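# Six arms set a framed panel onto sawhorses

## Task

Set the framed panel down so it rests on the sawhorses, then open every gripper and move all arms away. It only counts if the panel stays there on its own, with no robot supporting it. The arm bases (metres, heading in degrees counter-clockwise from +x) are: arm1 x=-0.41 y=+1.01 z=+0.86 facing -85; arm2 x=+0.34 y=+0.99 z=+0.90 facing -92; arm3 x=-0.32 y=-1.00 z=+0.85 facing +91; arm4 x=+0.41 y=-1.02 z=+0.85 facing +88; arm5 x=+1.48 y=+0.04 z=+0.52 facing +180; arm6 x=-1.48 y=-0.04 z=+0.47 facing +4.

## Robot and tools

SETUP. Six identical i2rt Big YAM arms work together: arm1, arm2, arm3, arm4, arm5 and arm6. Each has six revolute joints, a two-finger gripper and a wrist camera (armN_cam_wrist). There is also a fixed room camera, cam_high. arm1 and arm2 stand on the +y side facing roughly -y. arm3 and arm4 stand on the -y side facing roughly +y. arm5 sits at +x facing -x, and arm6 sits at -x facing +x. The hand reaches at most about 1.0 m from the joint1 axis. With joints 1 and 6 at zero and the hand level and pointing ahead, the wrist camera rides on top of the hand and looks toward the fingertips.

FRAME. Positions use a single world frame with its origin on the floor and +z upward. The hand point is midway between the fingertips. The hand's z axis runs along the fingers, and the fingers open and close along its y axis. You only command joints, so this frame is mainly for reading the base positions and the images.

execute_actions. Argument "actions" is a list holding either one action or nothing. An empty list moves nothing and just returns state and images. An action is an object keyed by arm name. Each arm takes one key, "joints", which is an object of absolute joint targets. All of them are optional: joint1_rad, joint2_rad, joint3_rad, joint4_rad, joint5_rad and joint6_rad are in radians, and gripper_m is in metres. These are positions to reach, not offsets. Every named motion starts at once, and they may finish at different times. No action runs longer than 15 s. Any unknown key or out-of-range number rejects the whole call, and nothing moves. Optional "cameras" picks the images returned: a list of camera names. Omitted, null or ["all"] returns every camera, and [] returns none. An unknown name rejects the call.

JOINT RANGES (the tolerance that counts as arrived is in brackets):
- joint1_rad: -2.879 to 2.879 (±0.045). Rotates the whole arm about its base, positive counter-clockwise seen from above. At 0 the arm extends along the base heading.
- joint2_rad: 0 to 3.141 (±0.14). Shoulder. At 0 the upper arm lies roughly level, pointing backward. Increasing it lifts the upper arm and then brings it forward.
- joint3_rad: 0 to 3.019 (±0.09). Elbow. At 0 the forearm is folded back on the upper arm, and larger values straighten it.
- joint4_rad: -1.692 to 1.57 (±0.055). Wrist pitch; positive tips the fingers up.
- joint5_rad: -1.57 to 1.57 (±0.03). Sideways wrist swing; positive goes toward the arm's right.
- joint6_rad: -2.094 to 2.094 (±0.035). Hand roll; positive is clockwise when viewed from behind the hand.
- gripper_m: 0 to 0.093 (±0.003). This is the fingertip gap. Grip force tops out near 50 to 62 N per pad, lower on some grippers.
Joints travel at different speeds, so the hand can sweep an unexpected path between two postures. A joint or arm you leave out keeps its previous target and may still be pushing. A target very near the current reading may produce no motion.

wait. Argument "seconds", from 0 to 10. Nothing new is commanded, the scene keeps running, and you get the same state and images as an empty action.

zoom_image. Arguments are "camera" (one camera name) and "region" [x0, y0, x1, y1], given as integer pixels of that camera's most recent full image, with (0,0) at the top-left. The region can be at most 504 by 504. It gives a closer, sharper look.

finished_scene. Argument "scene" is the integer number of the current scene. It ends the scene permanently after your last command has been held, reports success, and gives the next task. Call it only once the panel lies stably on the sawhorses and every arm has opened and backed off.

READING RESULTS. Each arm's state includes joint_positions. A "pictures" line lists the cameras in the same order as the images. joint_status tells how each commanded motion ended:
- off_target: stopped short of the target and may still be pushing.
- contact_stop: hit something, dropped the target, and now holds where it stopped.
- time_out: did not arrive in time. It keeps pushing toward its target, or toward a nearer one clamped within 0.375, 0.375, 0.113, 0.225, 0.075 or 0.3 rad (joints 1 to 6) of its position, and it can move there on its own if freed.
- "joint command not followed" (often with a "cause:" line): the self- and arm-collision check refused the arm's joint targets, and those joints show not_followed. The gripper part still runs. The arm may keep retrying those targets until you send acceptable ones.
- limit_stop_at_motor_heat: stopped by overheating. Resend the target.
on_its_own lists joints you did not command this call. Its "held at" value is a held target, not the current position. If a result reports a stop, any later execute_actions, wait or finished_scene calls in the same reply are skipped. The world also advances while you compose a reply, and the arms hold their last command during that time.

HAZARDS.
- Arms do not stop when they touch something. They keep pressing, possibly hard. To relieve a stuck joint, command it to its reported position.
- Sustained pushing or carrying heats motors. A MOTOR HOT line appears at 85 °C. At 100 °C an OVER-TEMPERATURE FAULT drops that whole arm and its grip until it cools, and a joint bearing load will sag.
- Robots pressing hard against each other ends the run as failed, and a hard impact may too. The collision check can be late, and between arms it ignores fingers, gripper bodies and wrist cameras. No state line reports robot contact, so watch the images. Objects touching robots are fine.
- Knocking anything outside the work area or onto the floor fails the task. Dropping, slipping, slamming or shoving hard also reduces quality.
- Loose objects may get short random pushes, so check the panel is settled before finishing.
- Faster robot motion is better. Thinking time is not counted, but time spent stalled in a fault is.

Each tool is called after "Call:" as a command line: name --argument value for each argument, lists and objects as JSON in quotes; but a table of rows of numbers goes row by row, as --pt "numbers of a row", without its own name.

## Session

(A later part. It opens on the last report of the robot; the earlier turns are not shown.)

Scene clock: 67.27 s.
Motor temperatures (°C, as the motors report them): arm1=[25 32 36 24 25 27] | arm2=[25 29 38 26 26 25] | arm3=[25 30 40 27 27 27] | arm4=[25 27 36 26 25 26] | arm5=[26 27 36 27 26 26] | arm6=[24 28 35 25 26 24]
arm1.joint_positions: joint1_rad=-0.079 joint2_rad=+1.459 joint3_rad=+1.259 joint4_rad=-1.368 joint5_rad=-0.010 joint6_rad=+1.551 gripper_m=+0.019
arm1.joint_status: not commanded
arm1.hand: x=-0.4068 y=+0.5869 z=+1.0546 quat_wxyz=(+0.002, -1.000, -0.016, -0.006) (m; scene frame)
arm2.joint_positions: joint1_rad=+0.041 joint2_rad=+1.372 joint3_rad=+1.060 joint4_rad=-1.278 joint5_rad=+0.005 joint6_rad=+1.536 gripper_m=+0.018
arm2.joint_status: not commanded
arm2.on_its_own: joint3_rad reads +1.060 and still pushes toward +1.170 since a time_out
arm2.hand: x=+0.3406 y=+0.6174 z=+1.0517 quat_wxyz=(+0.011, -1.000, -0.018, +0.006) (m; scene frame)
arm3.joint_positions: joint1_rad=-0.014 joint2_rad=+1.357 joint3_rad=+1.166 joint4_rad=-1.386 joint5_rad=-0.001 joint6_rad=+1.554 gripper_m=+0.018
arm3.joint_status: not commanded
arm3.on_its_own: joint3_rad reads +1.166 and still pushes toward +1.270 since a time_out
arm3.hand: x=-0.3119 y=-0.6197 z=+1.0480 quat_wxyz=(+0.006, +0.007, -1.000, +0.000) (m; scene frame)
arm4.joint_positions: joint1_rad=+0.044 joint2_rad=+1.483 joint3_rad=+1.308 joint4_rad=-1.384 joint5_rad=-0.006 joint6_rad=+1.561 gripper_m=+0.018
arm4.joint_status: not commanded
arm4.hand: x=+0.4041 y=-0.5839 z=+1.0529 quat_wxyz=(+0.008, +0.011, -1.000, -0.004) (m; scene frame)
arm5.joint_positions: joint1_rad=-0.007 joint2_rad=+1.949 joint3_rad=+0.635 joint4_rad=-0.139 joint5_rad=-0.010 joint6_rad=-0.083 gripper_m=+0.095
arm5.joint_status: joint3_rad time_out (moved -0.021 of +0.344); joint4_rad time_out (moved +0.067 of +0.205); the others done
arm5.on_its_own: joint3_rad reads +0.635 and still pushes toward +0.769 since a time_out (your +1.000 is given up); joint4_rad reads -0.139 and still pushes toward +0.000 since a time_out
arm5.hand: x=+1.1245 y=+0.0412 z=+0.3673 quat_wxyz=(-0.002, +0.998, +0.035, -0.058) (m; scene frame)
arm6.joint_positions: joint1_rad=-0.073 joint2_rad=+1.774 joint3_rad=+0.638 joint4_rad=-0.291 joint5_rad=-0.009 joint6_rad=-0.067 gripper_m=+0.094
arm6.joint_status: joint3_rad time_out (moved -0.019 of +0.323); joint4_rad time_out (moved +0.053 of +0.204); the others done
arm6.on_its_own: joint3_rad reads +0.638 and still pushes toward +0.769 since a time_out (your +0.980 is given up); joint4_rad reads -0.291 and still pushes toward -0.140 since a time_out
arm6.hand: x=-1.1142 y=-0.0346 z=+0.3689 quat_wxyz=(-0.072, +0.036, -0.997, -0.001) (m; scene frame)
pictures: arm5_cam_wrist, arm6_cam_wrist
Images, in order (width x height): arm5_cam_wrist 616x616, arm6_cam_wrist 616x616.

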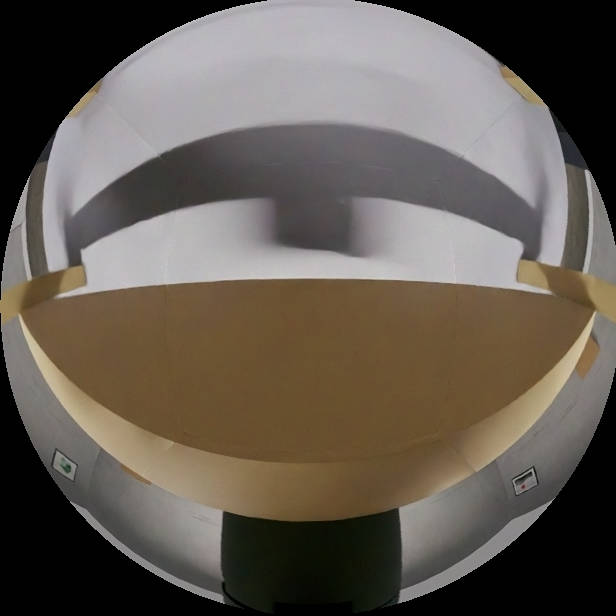

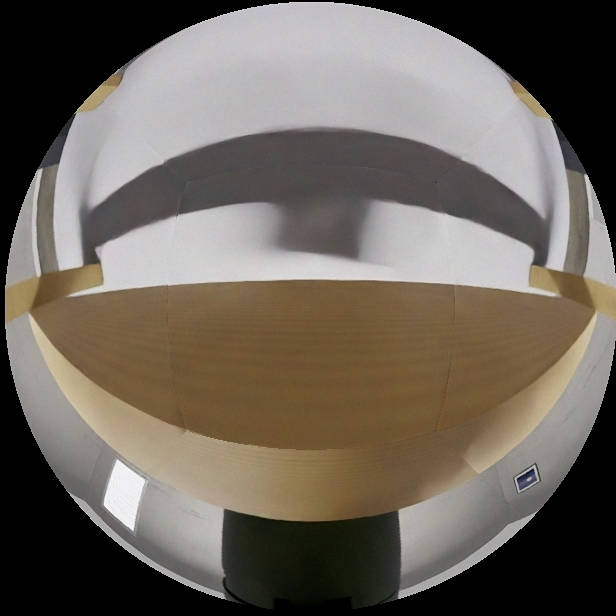

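Call:
execute_actions --actions '[{"arm5":{"joints":{"joint2_rad":1.82,"joint3_rad":0.95,"joint4_rad":0.1}},"arm6":{"joints":{"joint2_rad":1.66,"joint3_rad":0.93,"joint4_rad":-0.05}}}]' --cameras '["arm5_cam_wrist","arm6_cam_wrist"]'

Scene clock: 73.50 s.
Motor temperatures (°C, as the motors report them): arm1=[25 32 38 24 25 27] | arm2=[25 29 40 26 26 25] | arm3=[25 30 43 27 27 27] | arm4=[25 27 38 26 25 26] | arm5=[26 27 38 27 26 26] | arm6=[24 28 38 26 26 24]
arm1.joint_positions: joint1_rad=-0.079 joint2_rad=+1.459 joint3_rad=+1.259 joint4_rad=-1.368 joint5_rad=-0.010 joint6_rad=+1.551 gripper_m=+0.019
arm1.joint_status: not commanded
arm1.hand: x=-0.4068 y=+0.5869 z=+1.0546 quat_wxyz=(+0.002, -1.000, -0.016, -0.006) (m; scene frame)
arm2.joint_positions: joint1_rad=+0.041 joint2_rad=+1.372 joint3_rad=+1.060 joint4_rad=-1.278 joint5_rad=+0.005 joint6_rad=+1.536 gripper_m=+0.018
arm2.joint_status: not commanded
arm2.on_its_own: joint3_rad reads +1.060 and still pushes toward +1.170 since a time_out
arm2.hand: x=+0.3406 y=+0.6174 z=+1.0517 quat_wxyz=(+0.011, -1.000, -0.018, +0.006) (m; scene frame)
arm3.joint_positions: joint1_rad=-0.014 joint2_rad=+1.357 joint3_rad=+1.166 joint4_rad=-1.386 joint5_rad=-0.001 joint6_rad=+1.554 gripper_m=+0.018
arm3.joint_status: not commanded
arm3.on_its_own: joint3_rad reads +1.166 and still pushes toward +1.270 since a time_out
arm3.hand: x=-0.3119 y=-0.6197 z=+1.0480 quat_wxyz=(+0.006, +0.007, -1.000, +0.000) (m; scene frame)
arm4.joint_positions: joint1_rad=+0.044 joint2_rad=+1.483 joint3_rad=+1.308 joint4_rad=-1.384 joint5_rad=-0.006 joint6_rad=+1.561 gripper_m=+0.018
arm4.joint_status: not commanded
arm4.hand: x=+0.4041 y=-0.5839 z=+1.0529 quat_wxyz=(+0.008, +0.011, -1.000, -0.004) (m; scene frame)
arm5.joint_positions: joint1_rad=-0.005 joint2_rad=+1.922 joint3_rad=+0.603 joint4_rad=-0.059 joint5_rad=-0.001 joint6_rad=-0.087 gripper_m=+0.095
arm5.joint_status: joint3_rad time_out (moved -0.032 of +0.315); joint4_rad time_out (moved +0.079 of +0.239); the others done
arm5.on_its_own: joint3_rad reads +0.603 and still pushes toward +0.748 since a time_out (your +0.950 is given up); joint4_rad reads -0.059 and still pushes toward +0.100 since a time_out
arm5.hand: x=+1.1176 y=+0.0419 z=+0.3748 quat_wxyz=(-0.008, +0.995, +0.038, -0.094) (m; scene frame)
arm6.joint_positions: joint1_rad=-0.072 joint2_rad=+1.741 joint3_rad=+0.603 joint4_rad=-0.210 joint5_rad=-0.004 joint6_rad=-0.068 gripper_m=+0.094
arm6.joint_status: joint3_rad time_out (moved -0.034 of +0.292); joint4_rad time_out (moved +0.081 of +0.241); the others done
arm6.on_its_own: joint3_rad reads +0.603 and still pushes toward +0.750 since a time_out (your +0.930 is given up); joint4_rad reads -0.210 and still pushes toward -0.050 since a time_out
arm6.hand: x=-1.1073 y=-0.0352 z=+0.3766 quat_wxyz=(-0.111, +0.037, -0.993, +0.002) (m; scene frame)
pictures: arm5_cam_wrist, arm6_cam_wrist
Images, in order (width x height): arm5_cam_wrist 616x616, arm6_cam_wrist 616x616.

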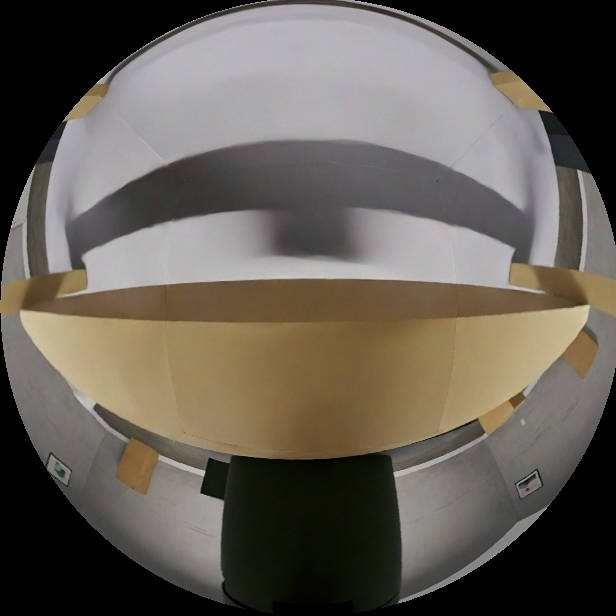

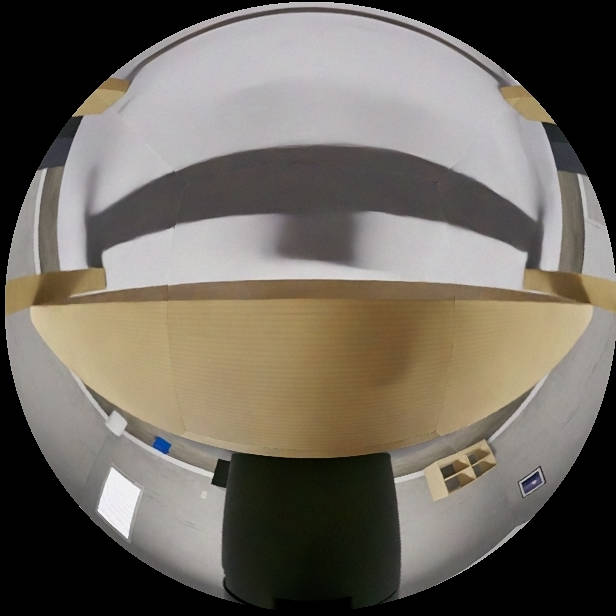

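Call:
execute_actions --actions '[{"arm5":{"joints":{"joint2_rad":2.15,"joint3_rad":0.56,"joint4_rad":0.75}},"arm6":{"joints":{"joint2_rad":1.93,"joint3_rad":0.52,"joint4_rad":0.58}}}]' --cameras '["arm5_cam_wrist","arm6_cam_wrist"]'

Scene clock: 84.17 s.
Motor temperatures (°C, as the motors report them): arm1=[25 32 40 24 25 27] | arm2=[25 30 43 26 26 25] | arm3=[25 31 46 27 27 27] | arm4=[25 28 40 26 25 26] | arm5=[26 28 37 27 26 26] | arm6=[24 29 38 26 26 24]
arm1.joint_positions: joint1_rad=-0.079 joint2_rad=+1.459 joint3_rad=+1.259 joint4_rad=-1.368 joint5_rad=-0.010 joint6_rad=+1.551 gripper_m=+0.019
arm1.joint_status: not commanded
arm1.hand: x=-0.4068 y=+0.5869 z=+1.0546 quat_wxyz=(+0.002, -1.000, -0.016, -0.006) (m; scene frame)
arm2.joint_positions: joint1_rad=+0.041 joint2_rad=+1.372 joint3_rad=+1.060 joint4_rad=-1.278 joint5_rad=+0.005 joint6_rad=+1.536 gripper_m=+0.018
arm2.joint_status: not commanded
arm2.on_its_own: joint3_rad reads +1.060 and still pushes toward +1.170 since a time_out
arm2.hand: x=+0.3406 y=+0.6174 z=+1.0517 quat_wxyz=(+0.011, -1.000, -0.018, +0.006) (m; scene frame)
arm3.joint_positions: joint1_rad=-0.014 joint2_rad=+1.357 joint3_rad=+1.166 joint4_rad=-1.386 joint5_rad=-0.001 joint6_rad=+1.554 gripper_m=+0.018
arm3.joint_status: not commanded
arm3.on_its_own: joint3_rad reads +1.166 and still pushes toward +1.270 since a time_out
arm3.hand: x=-0.3119 y=-0.6197 z=+1.0480 quat_wxyz=(+0.006, +0.007, -1.000, +0.000) (m; scene frame)
arm4.joint_positions: joint1_rad=+0.044 joint2_rad=+1.483 joint3_rad=+1.308 joint4_rad=-1.384 joint5_rad=-0.006 joint6_rad=+1.561 gripper_m=+0.018
arm4.joint_status: not commanded
arm4.hand: x=+0.4041 y=-0.5839 z=+1.0529 quat_wxyz=(+0.008, +0.011, -1.000, -0.004) (m; scene frame)
arm5.joint_positions: joint1_rad=-0.006 joint2_rad=+2.137 joint3_rad=+0.451 joint4_rad=+0.698 joint5_rad=-0.014 joint6_rad=-0.077 gripper_m=+0.095
arm5.joint_status: joint3_rad time_out (moved -0.152 of -0.043); the others done
arm5.on_its_own: joint3_rad reads +0.451 and still pushes toward +0.560 since a time_out
arm5.hand: x=+1.1017 y=+0.0405 z=+0.3522 quat_wxyz=(-0.010, +0.958, +0.034, -0.286) (m; scene frame)
arm6.joint_positions: joint1_rad=-0.072 joint2_rad=+1.900 joint3_rad=+0.419 joint4_rad=+0.530 joint5_rad=-0.009 joint6_rad=-0.065 gripper_m=+0.094
arm6.joint_status: joint3_rad time_out (moved -0.185 of -0.083); the others done
arm6.on_its_own: joint3_rad reads +0.419 and still pushes toward +0.520 since a time_out
arm6.hand: x=-1.0896 y=-0.0344 z=+0.3571 quat_wxyz=(-0.305, +0.035, -0.952, +0.006) (m; scene frame)
pictures: arm5_cam_wrist, arm6_cam_wrist
Images, in order (width x height): arm5_cam_wrist 616x616, arm6_cam_wrist 616x616.

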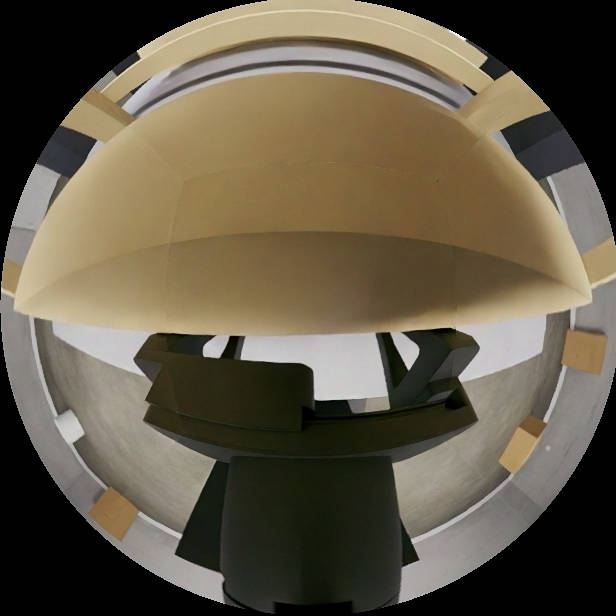

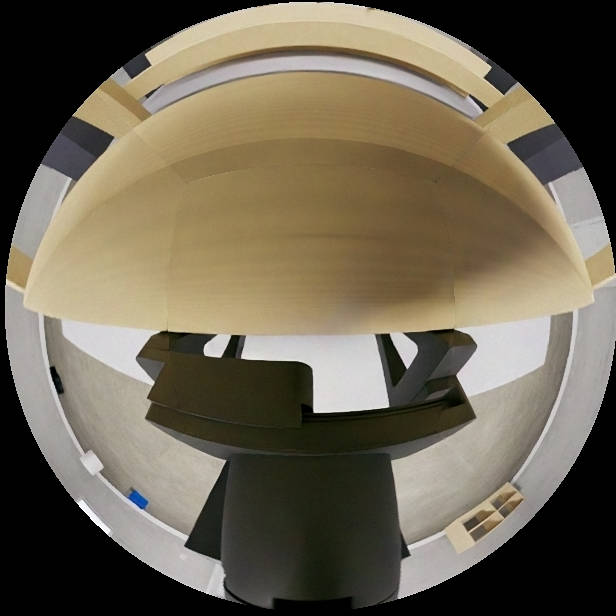

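Fingers are under the bar; lift with the shoulder and push.

Call:
execute_actions --actions '[{"arm5":{"joints":{"joint2_rad":2.0,"joint3_rad":0.9,"joint4_rad":0.75}},"arm6":{"joints":{"joint2_rad":1.77,"joint3_rad":0.85,"joint4_rad":0.6}}}]' --cameras '["arm5_cam_wrist","arm6_cam_wrist"]'

Scene clock: 90.13 s.
Motor temperatures (°C, as the motors report them): arm1=[25 32 41 24 25 27] | arm2=[25 30 43 26 26 25] | arm3=[25 31 47 27 27 27] | arm4=[25 28 41 26 25 26] | arm5=[26 28 38 27 26 26] | arm6=[24 29 39 26 26 25]
arm1.joint_positions: joint1_rad=-0.079 joint2_rad=+1.459 joint3_rad=+1.259 joint4_rad=-1.368 joint5_rad=-0.010 joint6_rad=+1.551 gripper_m=+0.019
arm1.joint_status: not commanded
arm1.hand: x=-0.4068 y=+0.5869 z=+1.0546 quat_wxyz=(+0.002, -1.000, -0.016, -0.006) (m; scene frame)
arm2.joint_positions: joint1_rad=+0.041 joint2_rad=+1.372 joint3_rad=+1.060 joint4_rad=-1.278 joint5_rad=+0.005 joint6_rad=+1.536 gripper_m=+0.018
arm2.joint_status: not commanded
arm2.on_its_own: joint3_rad reads +1.060 and still pushes toward +1.170 since a time_out
arm2.hand: x=+0.3406 y=+0.6174 z=+1.0517 quat_wxyz=(+0.011, -1.000, -0.018, +0.006) (m; scene frame)
arm3.joint_positions: joint1_rad=-0.014 joint2_rad=+1.357 joint3_rad=+1.166 joint4_rad=-1.386 joint5_rad=-0.001 joint6_rad=+1.554 gripper_m=+0.018
arm3.joint_status: not commanded
arm3.on_its_own: joint3_rad reads +1.166 and still pushes toward +1.270 since a time_out
arm3.hand: x=-0.3119 y=-0.6197 z=+1.0480 quat_wxyz=(+0.006, +0.007, -1.000, +0.000) (m; scene frame)
arm4.joint_positions: joint1_rad=+0.044 joint2_rad=+1.483 joint3_rad=+1.308 joint4_rad=-1.384 joint5_rad=-0.006 joint6_rad=+1.561 gripper_m=+0.018
arm4.joint_status: not commanded
arm4.hand: x=+0.4041 y=-0.5839 z=+1.0529 quat_wxyz=(+0.008, +0.011, -1.000, -0.004) (m; scene frame)
arm5.joint_positions: joint1_rad=-0.004 joint2_rad=+2.114 joint3_rad=+0.455 joint4_rad=+0.656 joint5_rad=-0.007 joint6_rad=-0.078 gripper_m=+0.095
arm5.joint_status: joint3_rad time_out (moved +0.004 of +0.449); joint4_rad time_out (moved -0.042 of +0.052); the others done
arm5.on_its_own: joint3_rad reads +0.455 and still pushes toward +0.573 since a time_out (your +0.900 is given up); joint4_rad reads +0.656 and still pushes toward +0.750 since a time_out
arm5.hand: x=+1.1012 y=+0.0410 z=+0.3550 quat_wxyz=(-0.013, +0.960, +0.034, -0.278) (m; scene frame)
arm6.joint_positions: joint1_rad=-0.072 joint2_rad=+1.876 joint3_rad=+0.419 joint4_rad=+0.502 joint5_rad=-0.006 joint6_rad=-0.065 gripper_m=+0.094
arm6.joint_status: joint3_rad time_out (moved +0.001 of +0.431); joint4_rad time_out (moved -0.028 of +0.070); the others done
arm6.on_its_own: joint3_rad reads +0.419 and still pushes toward +0.539 since a time_out (your +0.850 is given up); joint4_rad reads +0.502 and still pushes toward +0.600 since a time_out
arm6.hand: x=-1.0888 y=-0.0348 z=+0.3622 quat_wxyz=(-0.304, +0.034, -0.952, +0.007) (m; scene frame)
pictures: arm5_cam_wrist, arm6_cam_wrist
Images, in order (width x height): arm5_cam_wrist 616x616, arm6_cam_wrist 616x616.

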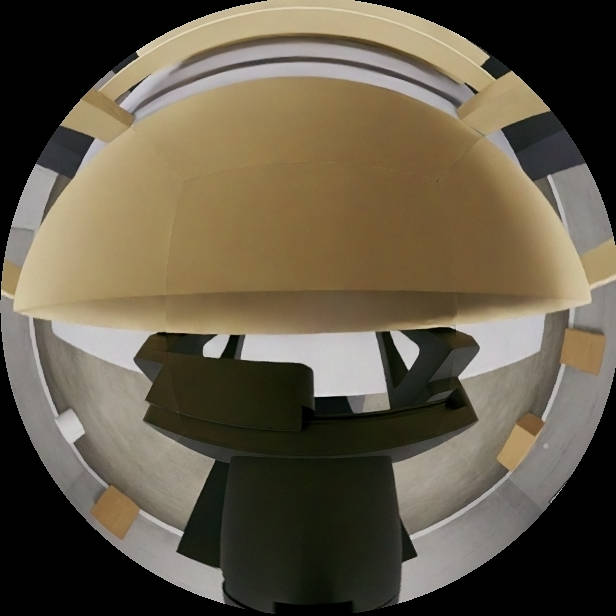

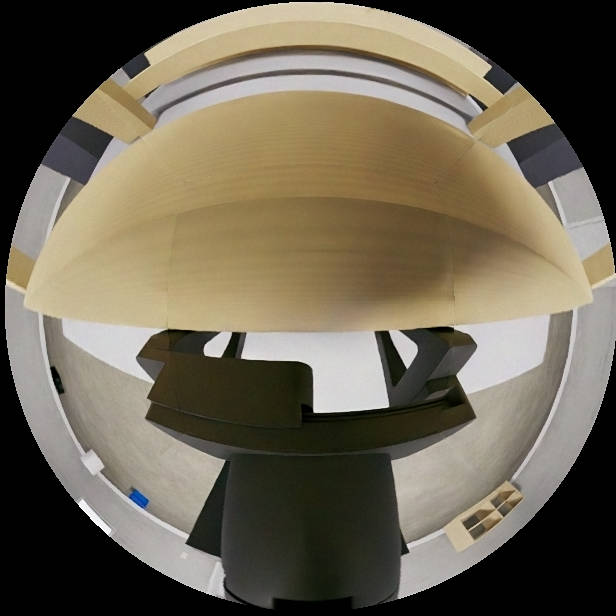

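Go for the inner stretcher instead.

Call:
execute_actions --actions '[{"arm5":{"joints":{"joint2_rad":1.9,"joint3_rad":0.42,"joint4_rad":0.0}},"arm6":{"joints":{"joint2_rad":1.65,"joint3_rad":0.42,"joint4_rad":-0.25}}}]' --cameras '[]'

Call:
execute_actions --actions '[{"arm5":{"joints":{"joint2_rad":1.4,"joint3_rad":0.5,"joint4_rad":-0.5}},"arm6":{"joints":{"joint2_rad":1.15,"joint3_rad":0.5,"joint4_rad":-0.75}}}]' --cameras '[]'

Call:
execute_actions --actions '[{"arm5":{"joints":{"joint2_rad":1.85,"joint3_rad":0.95,"joint4_rad":-0.2}},"arm6":{"joints":{"joint2_rad":1.72,"joint3_rad":0.95,"joint4_rad":-0.33}}}]' --cameras '[]'

Call:
execute_actions --actions '[{"arm5":{"joints":{"joint2_rad":2.17,"joint3_rad":1.2,"joint4_rad":-0.14}},"arm6":{"joints":{"joint2_rad":2.06,"joint3_rad":1.2,"joint4_rad":-0.25}}}]' --cameras '["arm5_cam_wrist","arm6_cam_wrist"]'

Scene clock: 98.70 s.
Motor temperatures (°C, as the motors report them): arm1=[25 32 42 24 25 27] | arm2=[25 30 44 26 26 25] | arm3=[25 31 48 27 27 27] | arm4=[25 28 42 26 25 26] | arm5=[26 28 36 27 26 26] | arm6=[24 29 37 26 26 25]
arm1.joint_positions: joint1_rad=-0.079 joint2_rad=+1.459 joint3_rad=+1.259 joint4_rad=-1.368 joint5_rad=-0.010 joint6_rad=+1.551 gripper_m=+0.019
arm1.joint_status: not commanded
arm1.hand: x=-0.4068 y=+0.5869 z=+1.0546 quat_wxyz=(+0.002, -1.000, -0.016, -0.006) (m; scene frame)
arm2.joint_positions: joint1_rad=+0.041 joint2_rad=+1.372 joint3_rad=+1.060 joint4_rad=-1.278 joint5_rad=+0.005 joint6_rad=+1.536 gripper_m=+0.018
arm2.joint_status: not commanded
arm2.on_its_own: joint3_rad reads +1.060 and still pushes toward +1.170 since a time_out
arm2.hand: x=+0.3406 y=+0.6174 z=+1.0517 quat_wxyz=(+0.011, -1.000, -0.018, +0.006) (m; scene frame)
arm3.joint_positions: joint1_rad=-0.014 joint2_rad=+1.357 joint3_rad=+1.166 joint4_rad=-1.386 joint5_rad=-0.001 joint6_rad=+1.554 gripper_m=+0.018
arm3.joint_status: not commanded
arm3.on_its_own: joint3_rad reads +1.166 and still pushes toward +1.270 since a time_out
arm3.hand: x=-0.3119 y=-0.6197 z=+1.0480 quat_wxyz=(+0.006, +0.007, -1.000, +0.000) (m; scene frame)
arm4.joint_positions: joint1_rad=+0.044 joint2_rad=+1.483 joint3_rad=+1.308 joint4_rad=-1.384 joint5_rad=-0.006 joint6_rad=+1.561 gripper_m=+0.018
arm4.joint_status: not commanded
arm4.hand: x=+0.4041 y=-0.5839 z=+1.0529 quat_wxyz=(+0.008, +0.011, -1.000, -0.004) (m; scene frame)
arm5.joint_positions: joint1_rad=-0.003 joint2_rad=+1.900 joint3_rad=+0.417 joint4_rad=+0.009 joint5_rad=-0.002 joint6_rad=-0.016 gripper_m=+0.095
arm5.joint_status: all done
arm5.hand: x=+1.2097 y=+0.0404 z=+0.3654 quat_wxyz=(-0.004, +0.999, +0.003, -0.047) (m; scene frame)
arm6.joint_positions: joint1_rad=-0.072 joint2_rad=+1.657 joint3_rad=+0.407 joint4_rad=-0.240 joint5_rad=-0.003 joint6_rad=-0.014 gripper_m=+0.094
arm6.joint_status: all done
arm6.hand: x=-1.2128 y=-0.0359 z=+0.3653 quat_wxyz=(-0.040, +0.009, -0.999, -0.001) (m; scene frame)
pictures: none
No camera images: the call's "cameras" was empty. Leave "cameras" out to get every camera's image.

Scene clock: 99.93 s.
Motor temperatures (°C, as the motors report them): arm1=[25 32 42 24 25 27] | arm2=[25 30 45 26 26 25] | arm3=[25 31 48 27 27 27] | arm4=[25 28 42 26 25 26] | arm5=[26 28 36 27 26 26] | arm6=[24 29 37 26 26 25]
arm1.joint_positions: joint1_rad=-0.079 joint2_rad=+1.459 joint3_rad=+1.259 joint4_rad=-1.368 joint5_rad=-0.010 joint6_rad=+1.551 gripper_m=+0.019
arm1.joint_status: not commanded
arm1.hand: x=-0.4068 y=+0.5869 z=+1.0546 quat_wxyz=(+0.002, -1.000, -0.016, -0.006) (m; scene frame)
arm2.joint_positions: joint1_rad=+0.041 joint2_rad=+1.372 joint3_rad=+1.060 joint4_rad=-1.278 joint5_rad=+0.005 joint6_rad=+1.536 gripper_m=+0.018
arm2.joint_status: not commanded
arm2.on_its_own: joint3_rad reads +1.060 and still pushes toward +1.170 since a time_out
arm2.hand: x=+0.3406 y=+0.6174 z=+1.0517 quat_wxyz=(+0.011, -1.000, -0.018, +0.006) (m; scene frame)
arm3.joint_positions: joint1_rad=-0.014 joint2_rad=+1.357 joint3_rad=+1.166 joint4_rad=-1.386 joint5_rad=-0.001 joint6_rad=+1.554 gripper_m=+0.018
arm3.joint_status: not commanded
arm3.on_its_own: joint3_rad reads +1.166 and still pushes toward +1.270 since a time_out
arm3.hand: x=-0.3119 y=-0.6197 z=+1.0480 quat_wxyz=(+0.006, +0.007, -1.000, +0.000) (m; scene frame)
arm4.joint_positions: joint1_rad=+0.044 joint2_rad=+1.483 joint3_rad=+1.308 joint4_rad=-1.384 joint5_rad=-0.006 joint6_rad=+1.561 gripper_m=+0.018
arm4.joint_status: not commanded
arm4.hand: x=+0.4041 y=-0.5839 z=+1.0529 quat_wxyz=(+0.008, +0.011, -1.000, -0.004) (m; scene frame)
arm5.joint_positions: joint1_rad=-0.003 joint2_rad=+1.401 joint3_rad=+0.491 joint4_rad=-0.492 joint5_rad=-0.002 joint6_rad=-0.016 gripper_m=+0.095
arm5.joint_status: all done
arm5.hand: x=+1.1744 y=+0.0397 z=+0.4950 quat_wxyz=(-0.004, +0.997, +0.003, -0.083) (m; scene frame)
arm6.joint_positions: joint1_rad=-0.072 joint2_rad=+1.155 joint3_rad=+0.479 joint4_rad=-0.741 joint5_rad=-0.003 joint6_rad=-0.014 gripper_m=+0.094
arm6.joint_status: all done
arm6.hand: x=-1.2081 y=-0.0357 z=+0.4935 quat_wxyz=(-0.077, +0.009, -0.997, +0.000) (m; scene frame)
pictures: none
No camera images: the call's "cameras" was empty. Leave "cameras" out to get every camera's image.

Scene clock: 101.37 s.
Motor temperatures (°C, as the motors report them): arm1=[25 32 42 24 25 27] | arm2=[25 30 45 26 26 25] | arm3=[25 31 49 27 27 27] | arm4=[25 28 42 26 25 26] | arm5=[26 28 36 27 26 26] | arm6=[24 29 37 26 26 24]
arm1.joint_positions: joint1_rad=-0.079 joint2_rad=+1.459 joint3_rad=+1.259 joint4_rad=-1.368 joint5_rad=-0.010 joint6_rad=+1.551 gripper_m=+0.019
arm1.joint_status: not commanded
arm1.hand: x=-0.4068 y=+0.5869 z=+1.0546 quat_wxyz=(+0.002, -1.000, -0.016, -0.006) (m; scene frame)
arm2.joint_positions: joint1_rad=+0.041 joint2_rad=+1.372 joint3_rad=+1.060 joint4_rad=-1.278 joint5_rad=+0.005 joint6_rad=+1.536 gripper_m=+0.018
arm2.joint_status: not commanded
arm2.on_its_own: joint3_rad reads +1.060 and still pushes toward +1.170 since a time_out
arm2.hand: x=+0.3406 y=+0.6174 z=+1.0517 quat_wxyz=(+0.011, -1.000, -0.018, +0.006) (m; scene frame)
arm3.joint_positions: joint1_rad=-0.014 joint2_rad=+1.357 joint3_rad=+1.166 joint4_rad=-1.386 joint5_rad=-0.001 joint6_rad=+1.554 gripper_m=+0.018
arm3.joint_status: not commanded
arm3.on_its_own: joint3_rad reads +1.166 and still pushes toward +1.270 since a time_out
arm3.hand: x=-0.3119 y=-0.6197 z=+1.0480 quat_wxyz=(+0.006, +0.007, -1.000, +0.000) (m; scene frame)
arm4.joint_positions: joint1_rad=+0.044 joint2_rad=+1.483 joint3_rad=+1.308 joint4_rad=-1.384 joint5_rad=-0.006 joint6_rad=+1.561 gripper_m=+0.018
arm4.joint_status: not commanded
arm4.hand: x=+0.4041 y=-0.5839 z=+1.0529 quat_wxyz=(+0.008, +0.011, -1.000, -0.004) (m; scene frame)
arm5.joint_positions: joint1_rad=-0.003 joint2_rad=+1.845 joint3_rad=+0.921 joint4_rad=-0.208 joint5_rad=-0.002 joint6_rad=-0.016 gripper_m=+0.095
arm5.joint_status: all done
arm5.hand: x=+0.9510 y=+0.0424 z=+0.4718 quat_wxyz=(-0.006, +0.976, +0.004, -0.216) (m; scene frame)
arm6.joint_positions: joint1_rad=-0.072 joint2_rad=+1.726 joint3_rad=+0.919 joint4_rad=-0.343 joint5_rad=-0.003 joint6_rad=-0.014 gripper_m=+0.094
arm6.joint_status: all done
arm6.hand: x=-0.9630 y=-0.0345 z=+0.4645 quat_wxyz=(-0.209, +0.010, -0.978, +0.000) (m; scene frame)
pictures: none
No camera images: the call's "cameras" was empty. Leave "cameras" out to get every camera's image.

Scene clock: 102.57 s.
Motor temperatures (°C, as the motors report them): arm1=[25 32 43 24 25 27] | arm2=[25 30 45 26 26 25] | arm3=[25 31 49 27 27 27] | arm4=[25 28 42 26 25 26] | arm5=[26 28 35 27 26 26] | arm6=[24 29 36 26 26 24]
arm1.joint_positions: joint1_rad=-0.079 joint2_rad=+1.459 joint3_rad=+1.259 joint4_rad=-1.368 joint5_rad=-0.010 joint6_rad=+1.551 gripper_m=+0.019
arm1.joint_status: not commanded
arm1.hand: x=-0.4068 y=+0.5869 z=+1.0546 quat_wxyz=(+0.002, -1.000, -0.016, -0.006) (m; scene frame)
arm2.joint_positions: joint1_rad=+0.041 joint2_rad=+1.372 joint3_rad=+1.060 joint4_rad=-1.278 joint5_rad=+0.005 joint6_rad=+1.536 gripper_m=+0.018
arm2.joint_status: not commanded
arm2.on_its_own: joint3_rad reads +1.060 and still pushes toward +1.170 since a time_out
arm2.hand: x=+0.3406 y=+0.6174 z=+1.0517 quat_wxyz=(+0.011, -1.000, -0.018, +0.006) (m; scene frame)
arm3.joint_positions: joint1_rad=-0.014 joint2_rad=+1.357 joint3_rad=+1.166 joint4_rad=-1.386 joint5_rad=-0.001 joint6_rad=+1.554 gripper_m=+0.018
arm3.joint_status: not commanded
arm3.on_its_own: joint3_rad reads +1.166 and still pushes toward +1.270 since a time_out
arm3.hand: x=-0.3119 y=-0.6197 z=+1.0480 quat_wxyz=(+0.006, +0.007, -1.000, +0.000) (m; scene frame)
arm4.joint_positions: joint1_rad=+0.044 joint2_rad=+1.483 joint3_rad=+1.308 joint4_rad=-1.384 joint5_rad=-0.006 joint6_rad=+1.561 gripper_m=+0.018
arm4.joint_status: not commanded
arm4.hand: x=+0.4041 y=-0.5839 z=+1.0529 quat_wxyz=(+0.008, +0.011, -1.000, -0.004) (m; scene frame)
arm5.joint_positions: joint1_rad=-0.003 joint2_rad=+2.184 joint3_rad=+1.177 joint4_rad=-0.146 joint5_rad=-0.002 joint6_rad=-0.016 gripper_m=+0.095
arm5.joint_status: all done
arm5.hand: x=+0.8766 y=+0.0440 z=+0.3760 quat_wxyz=(-0.006, +0.979, +0.003, -0.205) (m; scene frame)
arm6.joint_positions: joint1_rad=-0.072 joint2_rad=+2.074 joint3_rad=+1.171 joint4_rad=-0.258 joint5_rad=-0.003 joint6_rad=-0.014 gripper_m=+0.094
arm6.joint_status: all done
arm6.hand: x=-0.8766 y=-0.0343 z=+0.3748 quat_wxyz=(-0.204, +0.010, -0.979, +0.000) (m; scene frame)
pictures: arm5_cam_wrist, arm6_cam_wrist
Images, in order (width x height): arm5_cam_wrist 616x616, arm6_cam_wrist 616x616.

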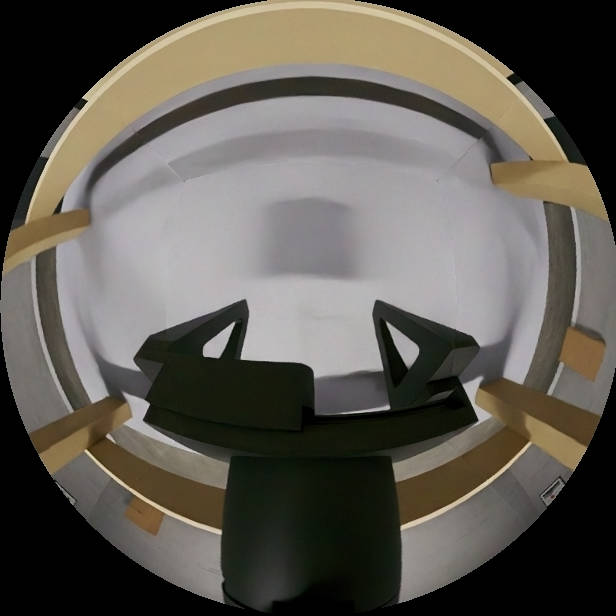

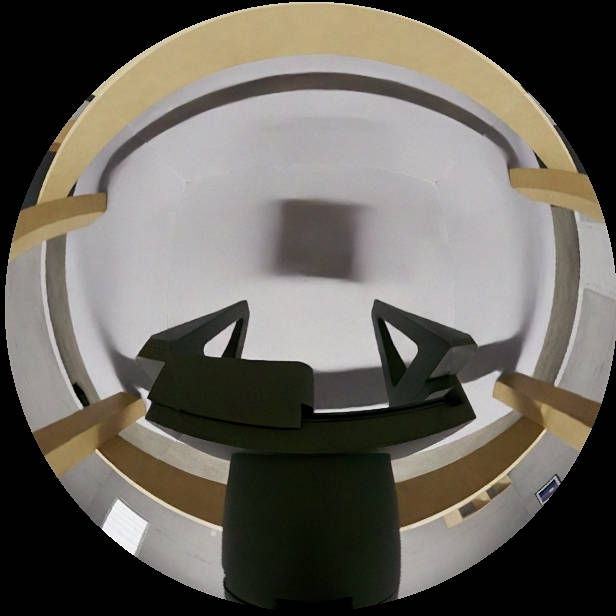

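Call:
execute_actions --actions '[{"arm5":{"joints":{"joint2_rad":2.36,"joint3_rad":1.62,"joint4_rad":-0.2}},"arm6":{"joints":{"joint2_rad":2.27,"joint3_rad":1.62,"joint4_rad":-0.29}}}]' --cameras '[]'

Call:
execute_actions --actions '[{"arm5":{"joints":{"joint2_rad":2.58,"joint3_rad":2.15,"joint4_rad":-0.25}},"arm6":{"joints":{"joint2_rad":2.51,"joint3_rad":2.15,"joint4_rad":-0.32}}}]' --cameras '["arm5_cam_wrist","arm6_cam_wrist"]'

Scene clock: 108.07 s.
Motor temperatures (°C, as the motors report them): arm1=[25 32 43 24 25 27] | arm2=[25 30 45 26 26 25] | arm3=[25 31 49 27 27 27] | arm4=[25 28 43 26 25 26] | arm5=[26 29 35 27 26 26] | arm6=[24 30 35 25 26 24]
arm1.joint_positions: joint1_rad=-0.079 joint2_rad=+1.459 joint3_rad=+1.259 joint4_rad=-1.368 joint5_rad=-0.010 joint6_rad=+1.551 gripper_m=+0.019
arm1.joint_status: not commanded
arm1.hand: x=-0.4068 y=+0.5869 z=+1.0546 quat_wxyz=(+0.002, -1.000, -0.016, -0.006) (m; scene frame)
arm2.joint_positions: joint1_rad=+0.041 joint2_rad=+1.372 joint3_rad=+1.060 joint4_rad=-1.278 joint5_rad=+0.005 joint6_rad=+1.536 gripper_m=+0.018
arm2.joint_status: not commanded
arm2.on_its_own: joint3_rad reads +1.060 and still pushes toward +1.170 since a time_out
arm2.hand: x=+0.3406 y=+0.6174 z=+1.0517 quat_wxyz=(+0.011, -1.000, -0.018, +0.006) (m; scene frame)
arm3.joint_positions: joint1_rad=-0.014 joint2_rad=+1.357 joint3_rad=+1.166 joint4_rad=-1.386 joint5_rad=-0.001 joint6_rad=+1.554 gripper_m=+0.018
arm3.joint_status: not commanded
arm3.on_its_own: joint3_rad reads +1.166 and still pushes toward +1.270 since a time_out
arm3.hand: x=-0.3119 y=-0.6197 z=+1.0480 quat_wxyz=(+0.006, +0.007, -1.000, +0.000) (m; scene frame)
arm4.joint_positions: joint1_rad=+0.044 joint2_rad=+1.483 joint3_rad=+1.308 joint4_rad=-1.384 joint5_rad=-0.006 joint6_rad=+1.561 gripper_m=+0.018
arm4.joint_status: not commanded
arm4.hand: x=+0.4041 y=-0.5839 z=+1.0529 quat_wxyz=(+0.008, +0.011, -1.000, -0.004) (m; scene frame)
arm5.joint_positions: joint1_rad=-0.003 joint2_rad=+2.365 joint3_rad=+1.592 joint4_rad=-0.195 joint5_rad=-0.002 joint6_rad=-0.016 gripper_m=+0.095
arm5.joint_status: all done
arm5.hand: x=+0.7232 y=+0.0455 z=+0.4001 quat_wxyz=(-0.007, +0.955, +0.004, -0.295) (m; scene frame)
arm6.joint_positions: joint1_rad=-0.072 joint2_rad=+2.282 joint3_rad=+1.586 joint4_rad=-0.284 joint5_rad=-0.003 joint6_rad=-0.014 gripper_m=+0.094
arm6.joint_status: all done
arm6.hand: x=-0.7243 y=-0.0335 z=+0.3948 quat_wxyz=(-0.291, +0.010, -0.957, +0.001) (m; scene frame)
pictures: none
No camera images: the call's "cameras" was empty. Leave "cameras" out to get every camera's image.

Scene clock: 110.60 s.
Motor temperatures (°C, as the motors report them): arm1=[25 33 43 24 25 27] | arm2=[25 30 45 26 26 25] | arm3=[25 31 50 27 27 27] | arm4=[25 28 43 26 25 26] | arm5=[26 29 37 27 26 26] | arm6=[24 30 38 25 26 24]
arm1.joint_positions: joint1_rad=-0.079 joint2_rad=+1.459 joint3_rad=+1.259 joint4_rad=-1.368 joint5_rad=-0.010 joint6_rad=+1.551 gripper_m=+0.019
arm1.joint_status: not commanded
arm1.hand: x=-0.4068 y=+0.5869 z=+1.0546 quat_wxyz=(+0.002, -1.000, -0.016, -0.006) (m; scene frame)
arm2.joint_positions: joint1_rad=+0.041 joint2_rad=+1.372 joint3_rad=+1.060 joint4_rad=-1.278 joint5_rad=+0.005 joint6_rad=+1.536 gripper_m=+0.018
arm2.joint_status: not commanded
arm2.on_its_own: joint3_rad reads +1.060 and still pushes toward +1.170 since a time_out
arm2.hand: x=+0.3406 y=+0.6174 z=+1.0517 quat_wxyz=(+0.011, -1.000, -0.018, +0.006) (m; scene frame)
arm3.joint_positions: joint1_rad=-0.014 joint2_rad=+1.357 joint3_rad=+1.166 joint4_rad=-1.386 joint5_rad=-0.001 joint6_rad=+1.554 gripper_m=+0.018
arm3.joint_status: not commanded
arm3.on_its_own: joint3_rad reads +1.166 and still pushes toward +1.270 since a time_out
arm3.hand: x=-0.3119 y=-0.6197 z=+1.0480 quat_wxyz=(+0.006, +0.007, -1.000, +0.000) (m; scene frame)
arm4.joint_positions: joint1_rad=+0.044 joint2_rad=+1.483 joint3_rad=+1.308 joint4_rad=-1.384 joint5_rad=-0.006 joint6_rad=+1.561 gripper_m=+0.018
arm4.joint_status: not commanded
arm4.hand: x=+0.4041 y=-0.5839 z=+1.0529 quat_wxyz=(+0.008, +0.011, -1.000, -0.004) (m; scene frame)
arm5.joint_positions: joint1_rad=-0.005 joint2_rad=+2.566 joint3_rad=+1.929 joint4_rad=-0.360 joint5_rad=-0.015 joint6_rad=-0.085 gripper_m=+0.095
arm5.joint_status: joint3_rad time_out (moved +0.338 of +0.558); joint4_rad time_out (moved -0.165 of -0.055); the others done
arm5.on_its_own: joint3_rad reads +1.929 and still pushes toward +2.042 since a time_out (your +2.150 is given up); joint4_rad reads -0.360 and still pushes toward -0.250 since a time_out
arm5.hand: x=+0.6583 y=+0.0458 z=+0.3682 quat_wxyz=(-0.011, +0.959, +0.038, -0.282) (m; scene frame)
arm6.joint_positions: joint1_rad=-0.075 joint2_rad=+2.478 joint3_rad=+1.918 joint4_rad=-0.423 joint5_rad=-0.008 joint6_rad=-0.064 gripper_m=+0.094
arm6.joint_status: joint3_rad time_out (moved +0.332 of +0.564); joint4_rad time_out (moved -0.139 of -0.036); the others done
arm6.on_its_own: joint3_rad reads +1.918 and still pushes toward +2.030 since a time_out (your +2.150 is given up); joint4_rad reads -0.423 and still pushes toward -0.320 since a time_out
arm6.hand: x=-0.6530 y=-0.0343 z=+0.3735 quat_wxyz=(-0.290, +0.033, -0.957, +0.006) (m; scene frame)
pictures: arm5_cam_wrist, arm6_cam_wrist
Images, in order (width x height): arm5_cam_wrist 616x616, arm6_cam_wrist 616x616.

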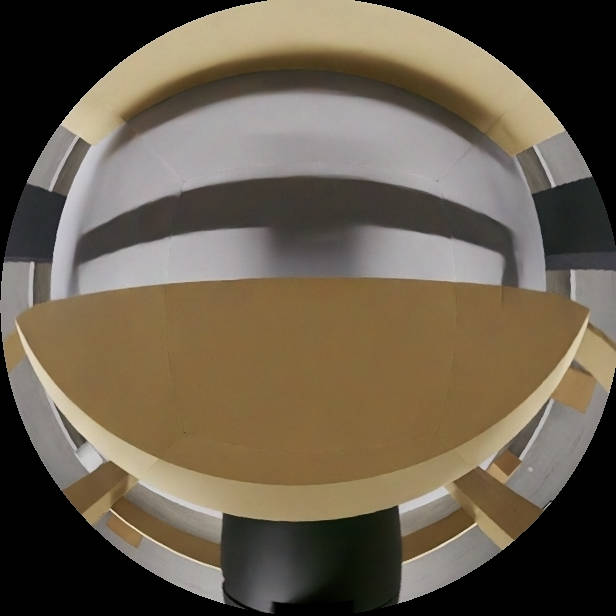

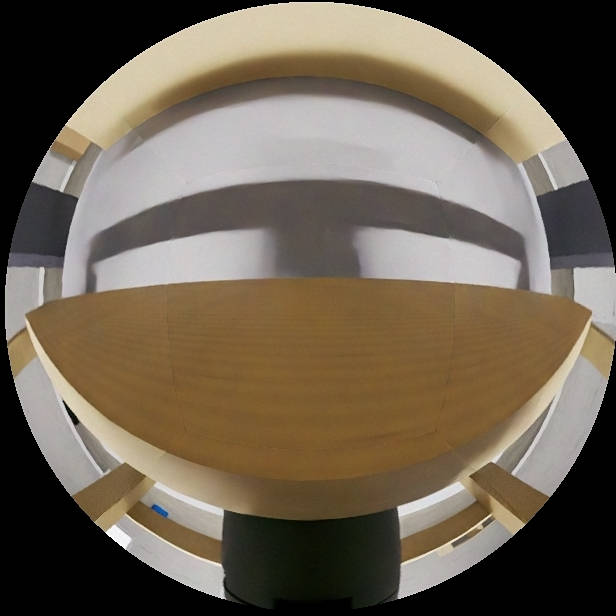

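Call:
execute_actions --actions '[{"arm5":{"joints":{"joint2_rad":2.85,"joint3_rad":2.6,"joint4_rad":-0.2}},"arm6":{"joints":{"joint2_rad":2.79,"joint3_rad":2.6,"joint4_rad":-0.26}}}]' --cameras '["arm5_cam_wrist","arm6_cam_wrist"]'

Scene clock: 116.97 s.
Motor temperatures (°C, as the motors report them): arm1=[25 33 44 24 25 27] | arm2=[25 30 46 26 26 25] | arm3=[25 31 50 27 27 27] | arm4=[25 28 43 26 25 26] | arm5=[26 30 41 27 26 26] | arm6=[24 31 42 26 26 24]
arm1.joint_positions: joint1_rad=-0.079 joint2_rad=+1.459 joint3_rad=+1.259 joint4_rad=-1.368 joint5_rad=-0.010 joint6_rad=+1.551 gripper_m=+0.019
arm1.joint_status: not commanded
arm1.hand: x=-0.4068 y=+0.5869 z=+1.0546 quat_wxyz=(+0.002, -1.000, -0.016, -0.006) (m; scene frame)
arm2.joint_positions: joint1_rad=+0.041 joint2_rad=+1.372 joint3_rad=+1.060 joint4_rad=-1.278 joint5_rad=+0.005 joint6_rad=+1.536 gripper_m=+0.018
arm2.joint_status: not commanded
arm2.on_its_own: joint3_rad reads +1.060 and still pushes toward +1.170 since a time_out
arm2.hand: x=+0.3406 y=+0.6174 z=+1.0517 quat_wxyz=(+0.011, -1.000, -0.018, +0.006) (m; scene frame)
arm3.joint_positions: joint1_rad=-0.014 joint2_rad=+1.357 joint3_rad=+1.166 joint4_rad=-1.386 joint5_rad=-0.001 joint6_rad=+1.554 gripper_m=+0.018
arm3.joint_status: not commanded
arm3.on_its_own: joint3_rad reads +1.166 and still pushes toward +1.270 since a time_out
arm3.hand: x=-0.3119 y=-0.6197 z=+1.0480 quat_wxyz=(+0.006, +0.007, -1.000, +0.000) (m; scene frame)
arm4.joint_positions: joint1_rad=+0.044 joint2_rad=+1.483 joint3_rad=+1.308 joint4_rad=-1.384 joint5_rad=-0.006 joint6_rad=+1.561 gripper_m=+0.018
arm4.joint_status: not commanded
arm4.hand: x=+0.4041 y=-0.5839 z=+1.0529 quat_wxyz=(+0.008, +0.011, -1.000, -0.004) (m; scene frame)
arm5.joint_positions: joint1_rad=-0.001 joint2_rad=+2.865 joint3_rad=+2.445 joint4_rad=-0.301 joint5_rad=-0.021 joint6_rad=-0.103 gripper_m=+0.095
arm5.joint_status: joint3_rad time_out (moved +0.516 of +0.671); joint4_rad time_out (moved +0.059 of +0.160); the others done
arm5.on_its_own: joint3_rad reads +2.445 and still pushes toward +2.557 since a time_out; joint4_rad reads -0.301 and still pushes toward -0.200 since a time_out
arm5.hand: x=+0.5374 y=+0.0423 z=+0.3718 quat_wxyz=(-0.017, +0.910, +0.049, -0.410) (m; scene frame)
arm6.joint_positions: joint1_rad=-0.075 joint2_rad=+2.787 joint3_rad=+2.439 joint4_rad=-0.365 joint5_rad=-0.007 joint6_rad=-0.041 gripper_m=+0.094
arm6.joint_status: joint3_rad time_out (moved +0.521 of +0.682); joint4_rad time_out (moved +0.057 of +0.163); the others done
arm6.on_its_own: joint3_rad reads +2.439 and still pushes toward +2.552 since a time_out; joint4_rad reads -0.365 and still pushes toward -0.260 since a time_out
arm6.hand: x=-0.5295 y=-0.0341 z=+0.3777 quat_wxyz=(-0.416, +0.021, -0.909, +0.005) (m; scene frame)
pictures: arm5_cam_wrist, arm6_cam_wrist
Images, in order (width x height): arm5_cam_wrist 616x616, arm6_cam_wrist 616x616.

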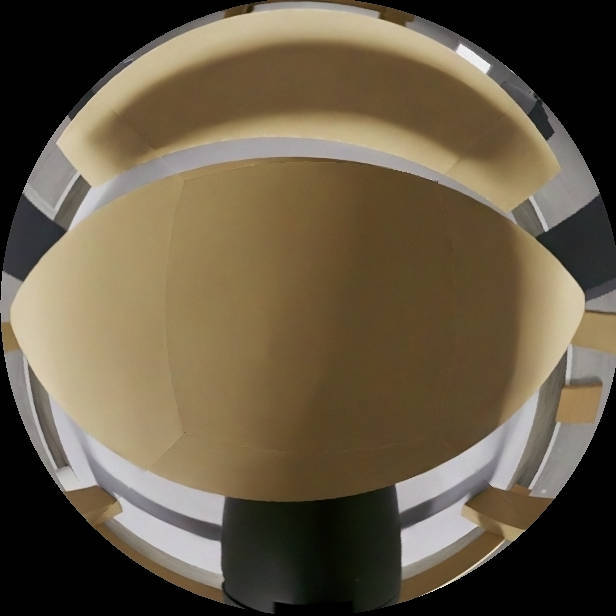

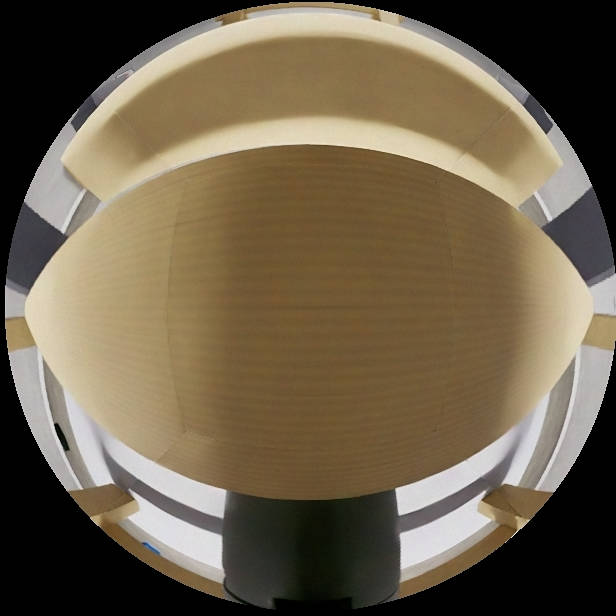

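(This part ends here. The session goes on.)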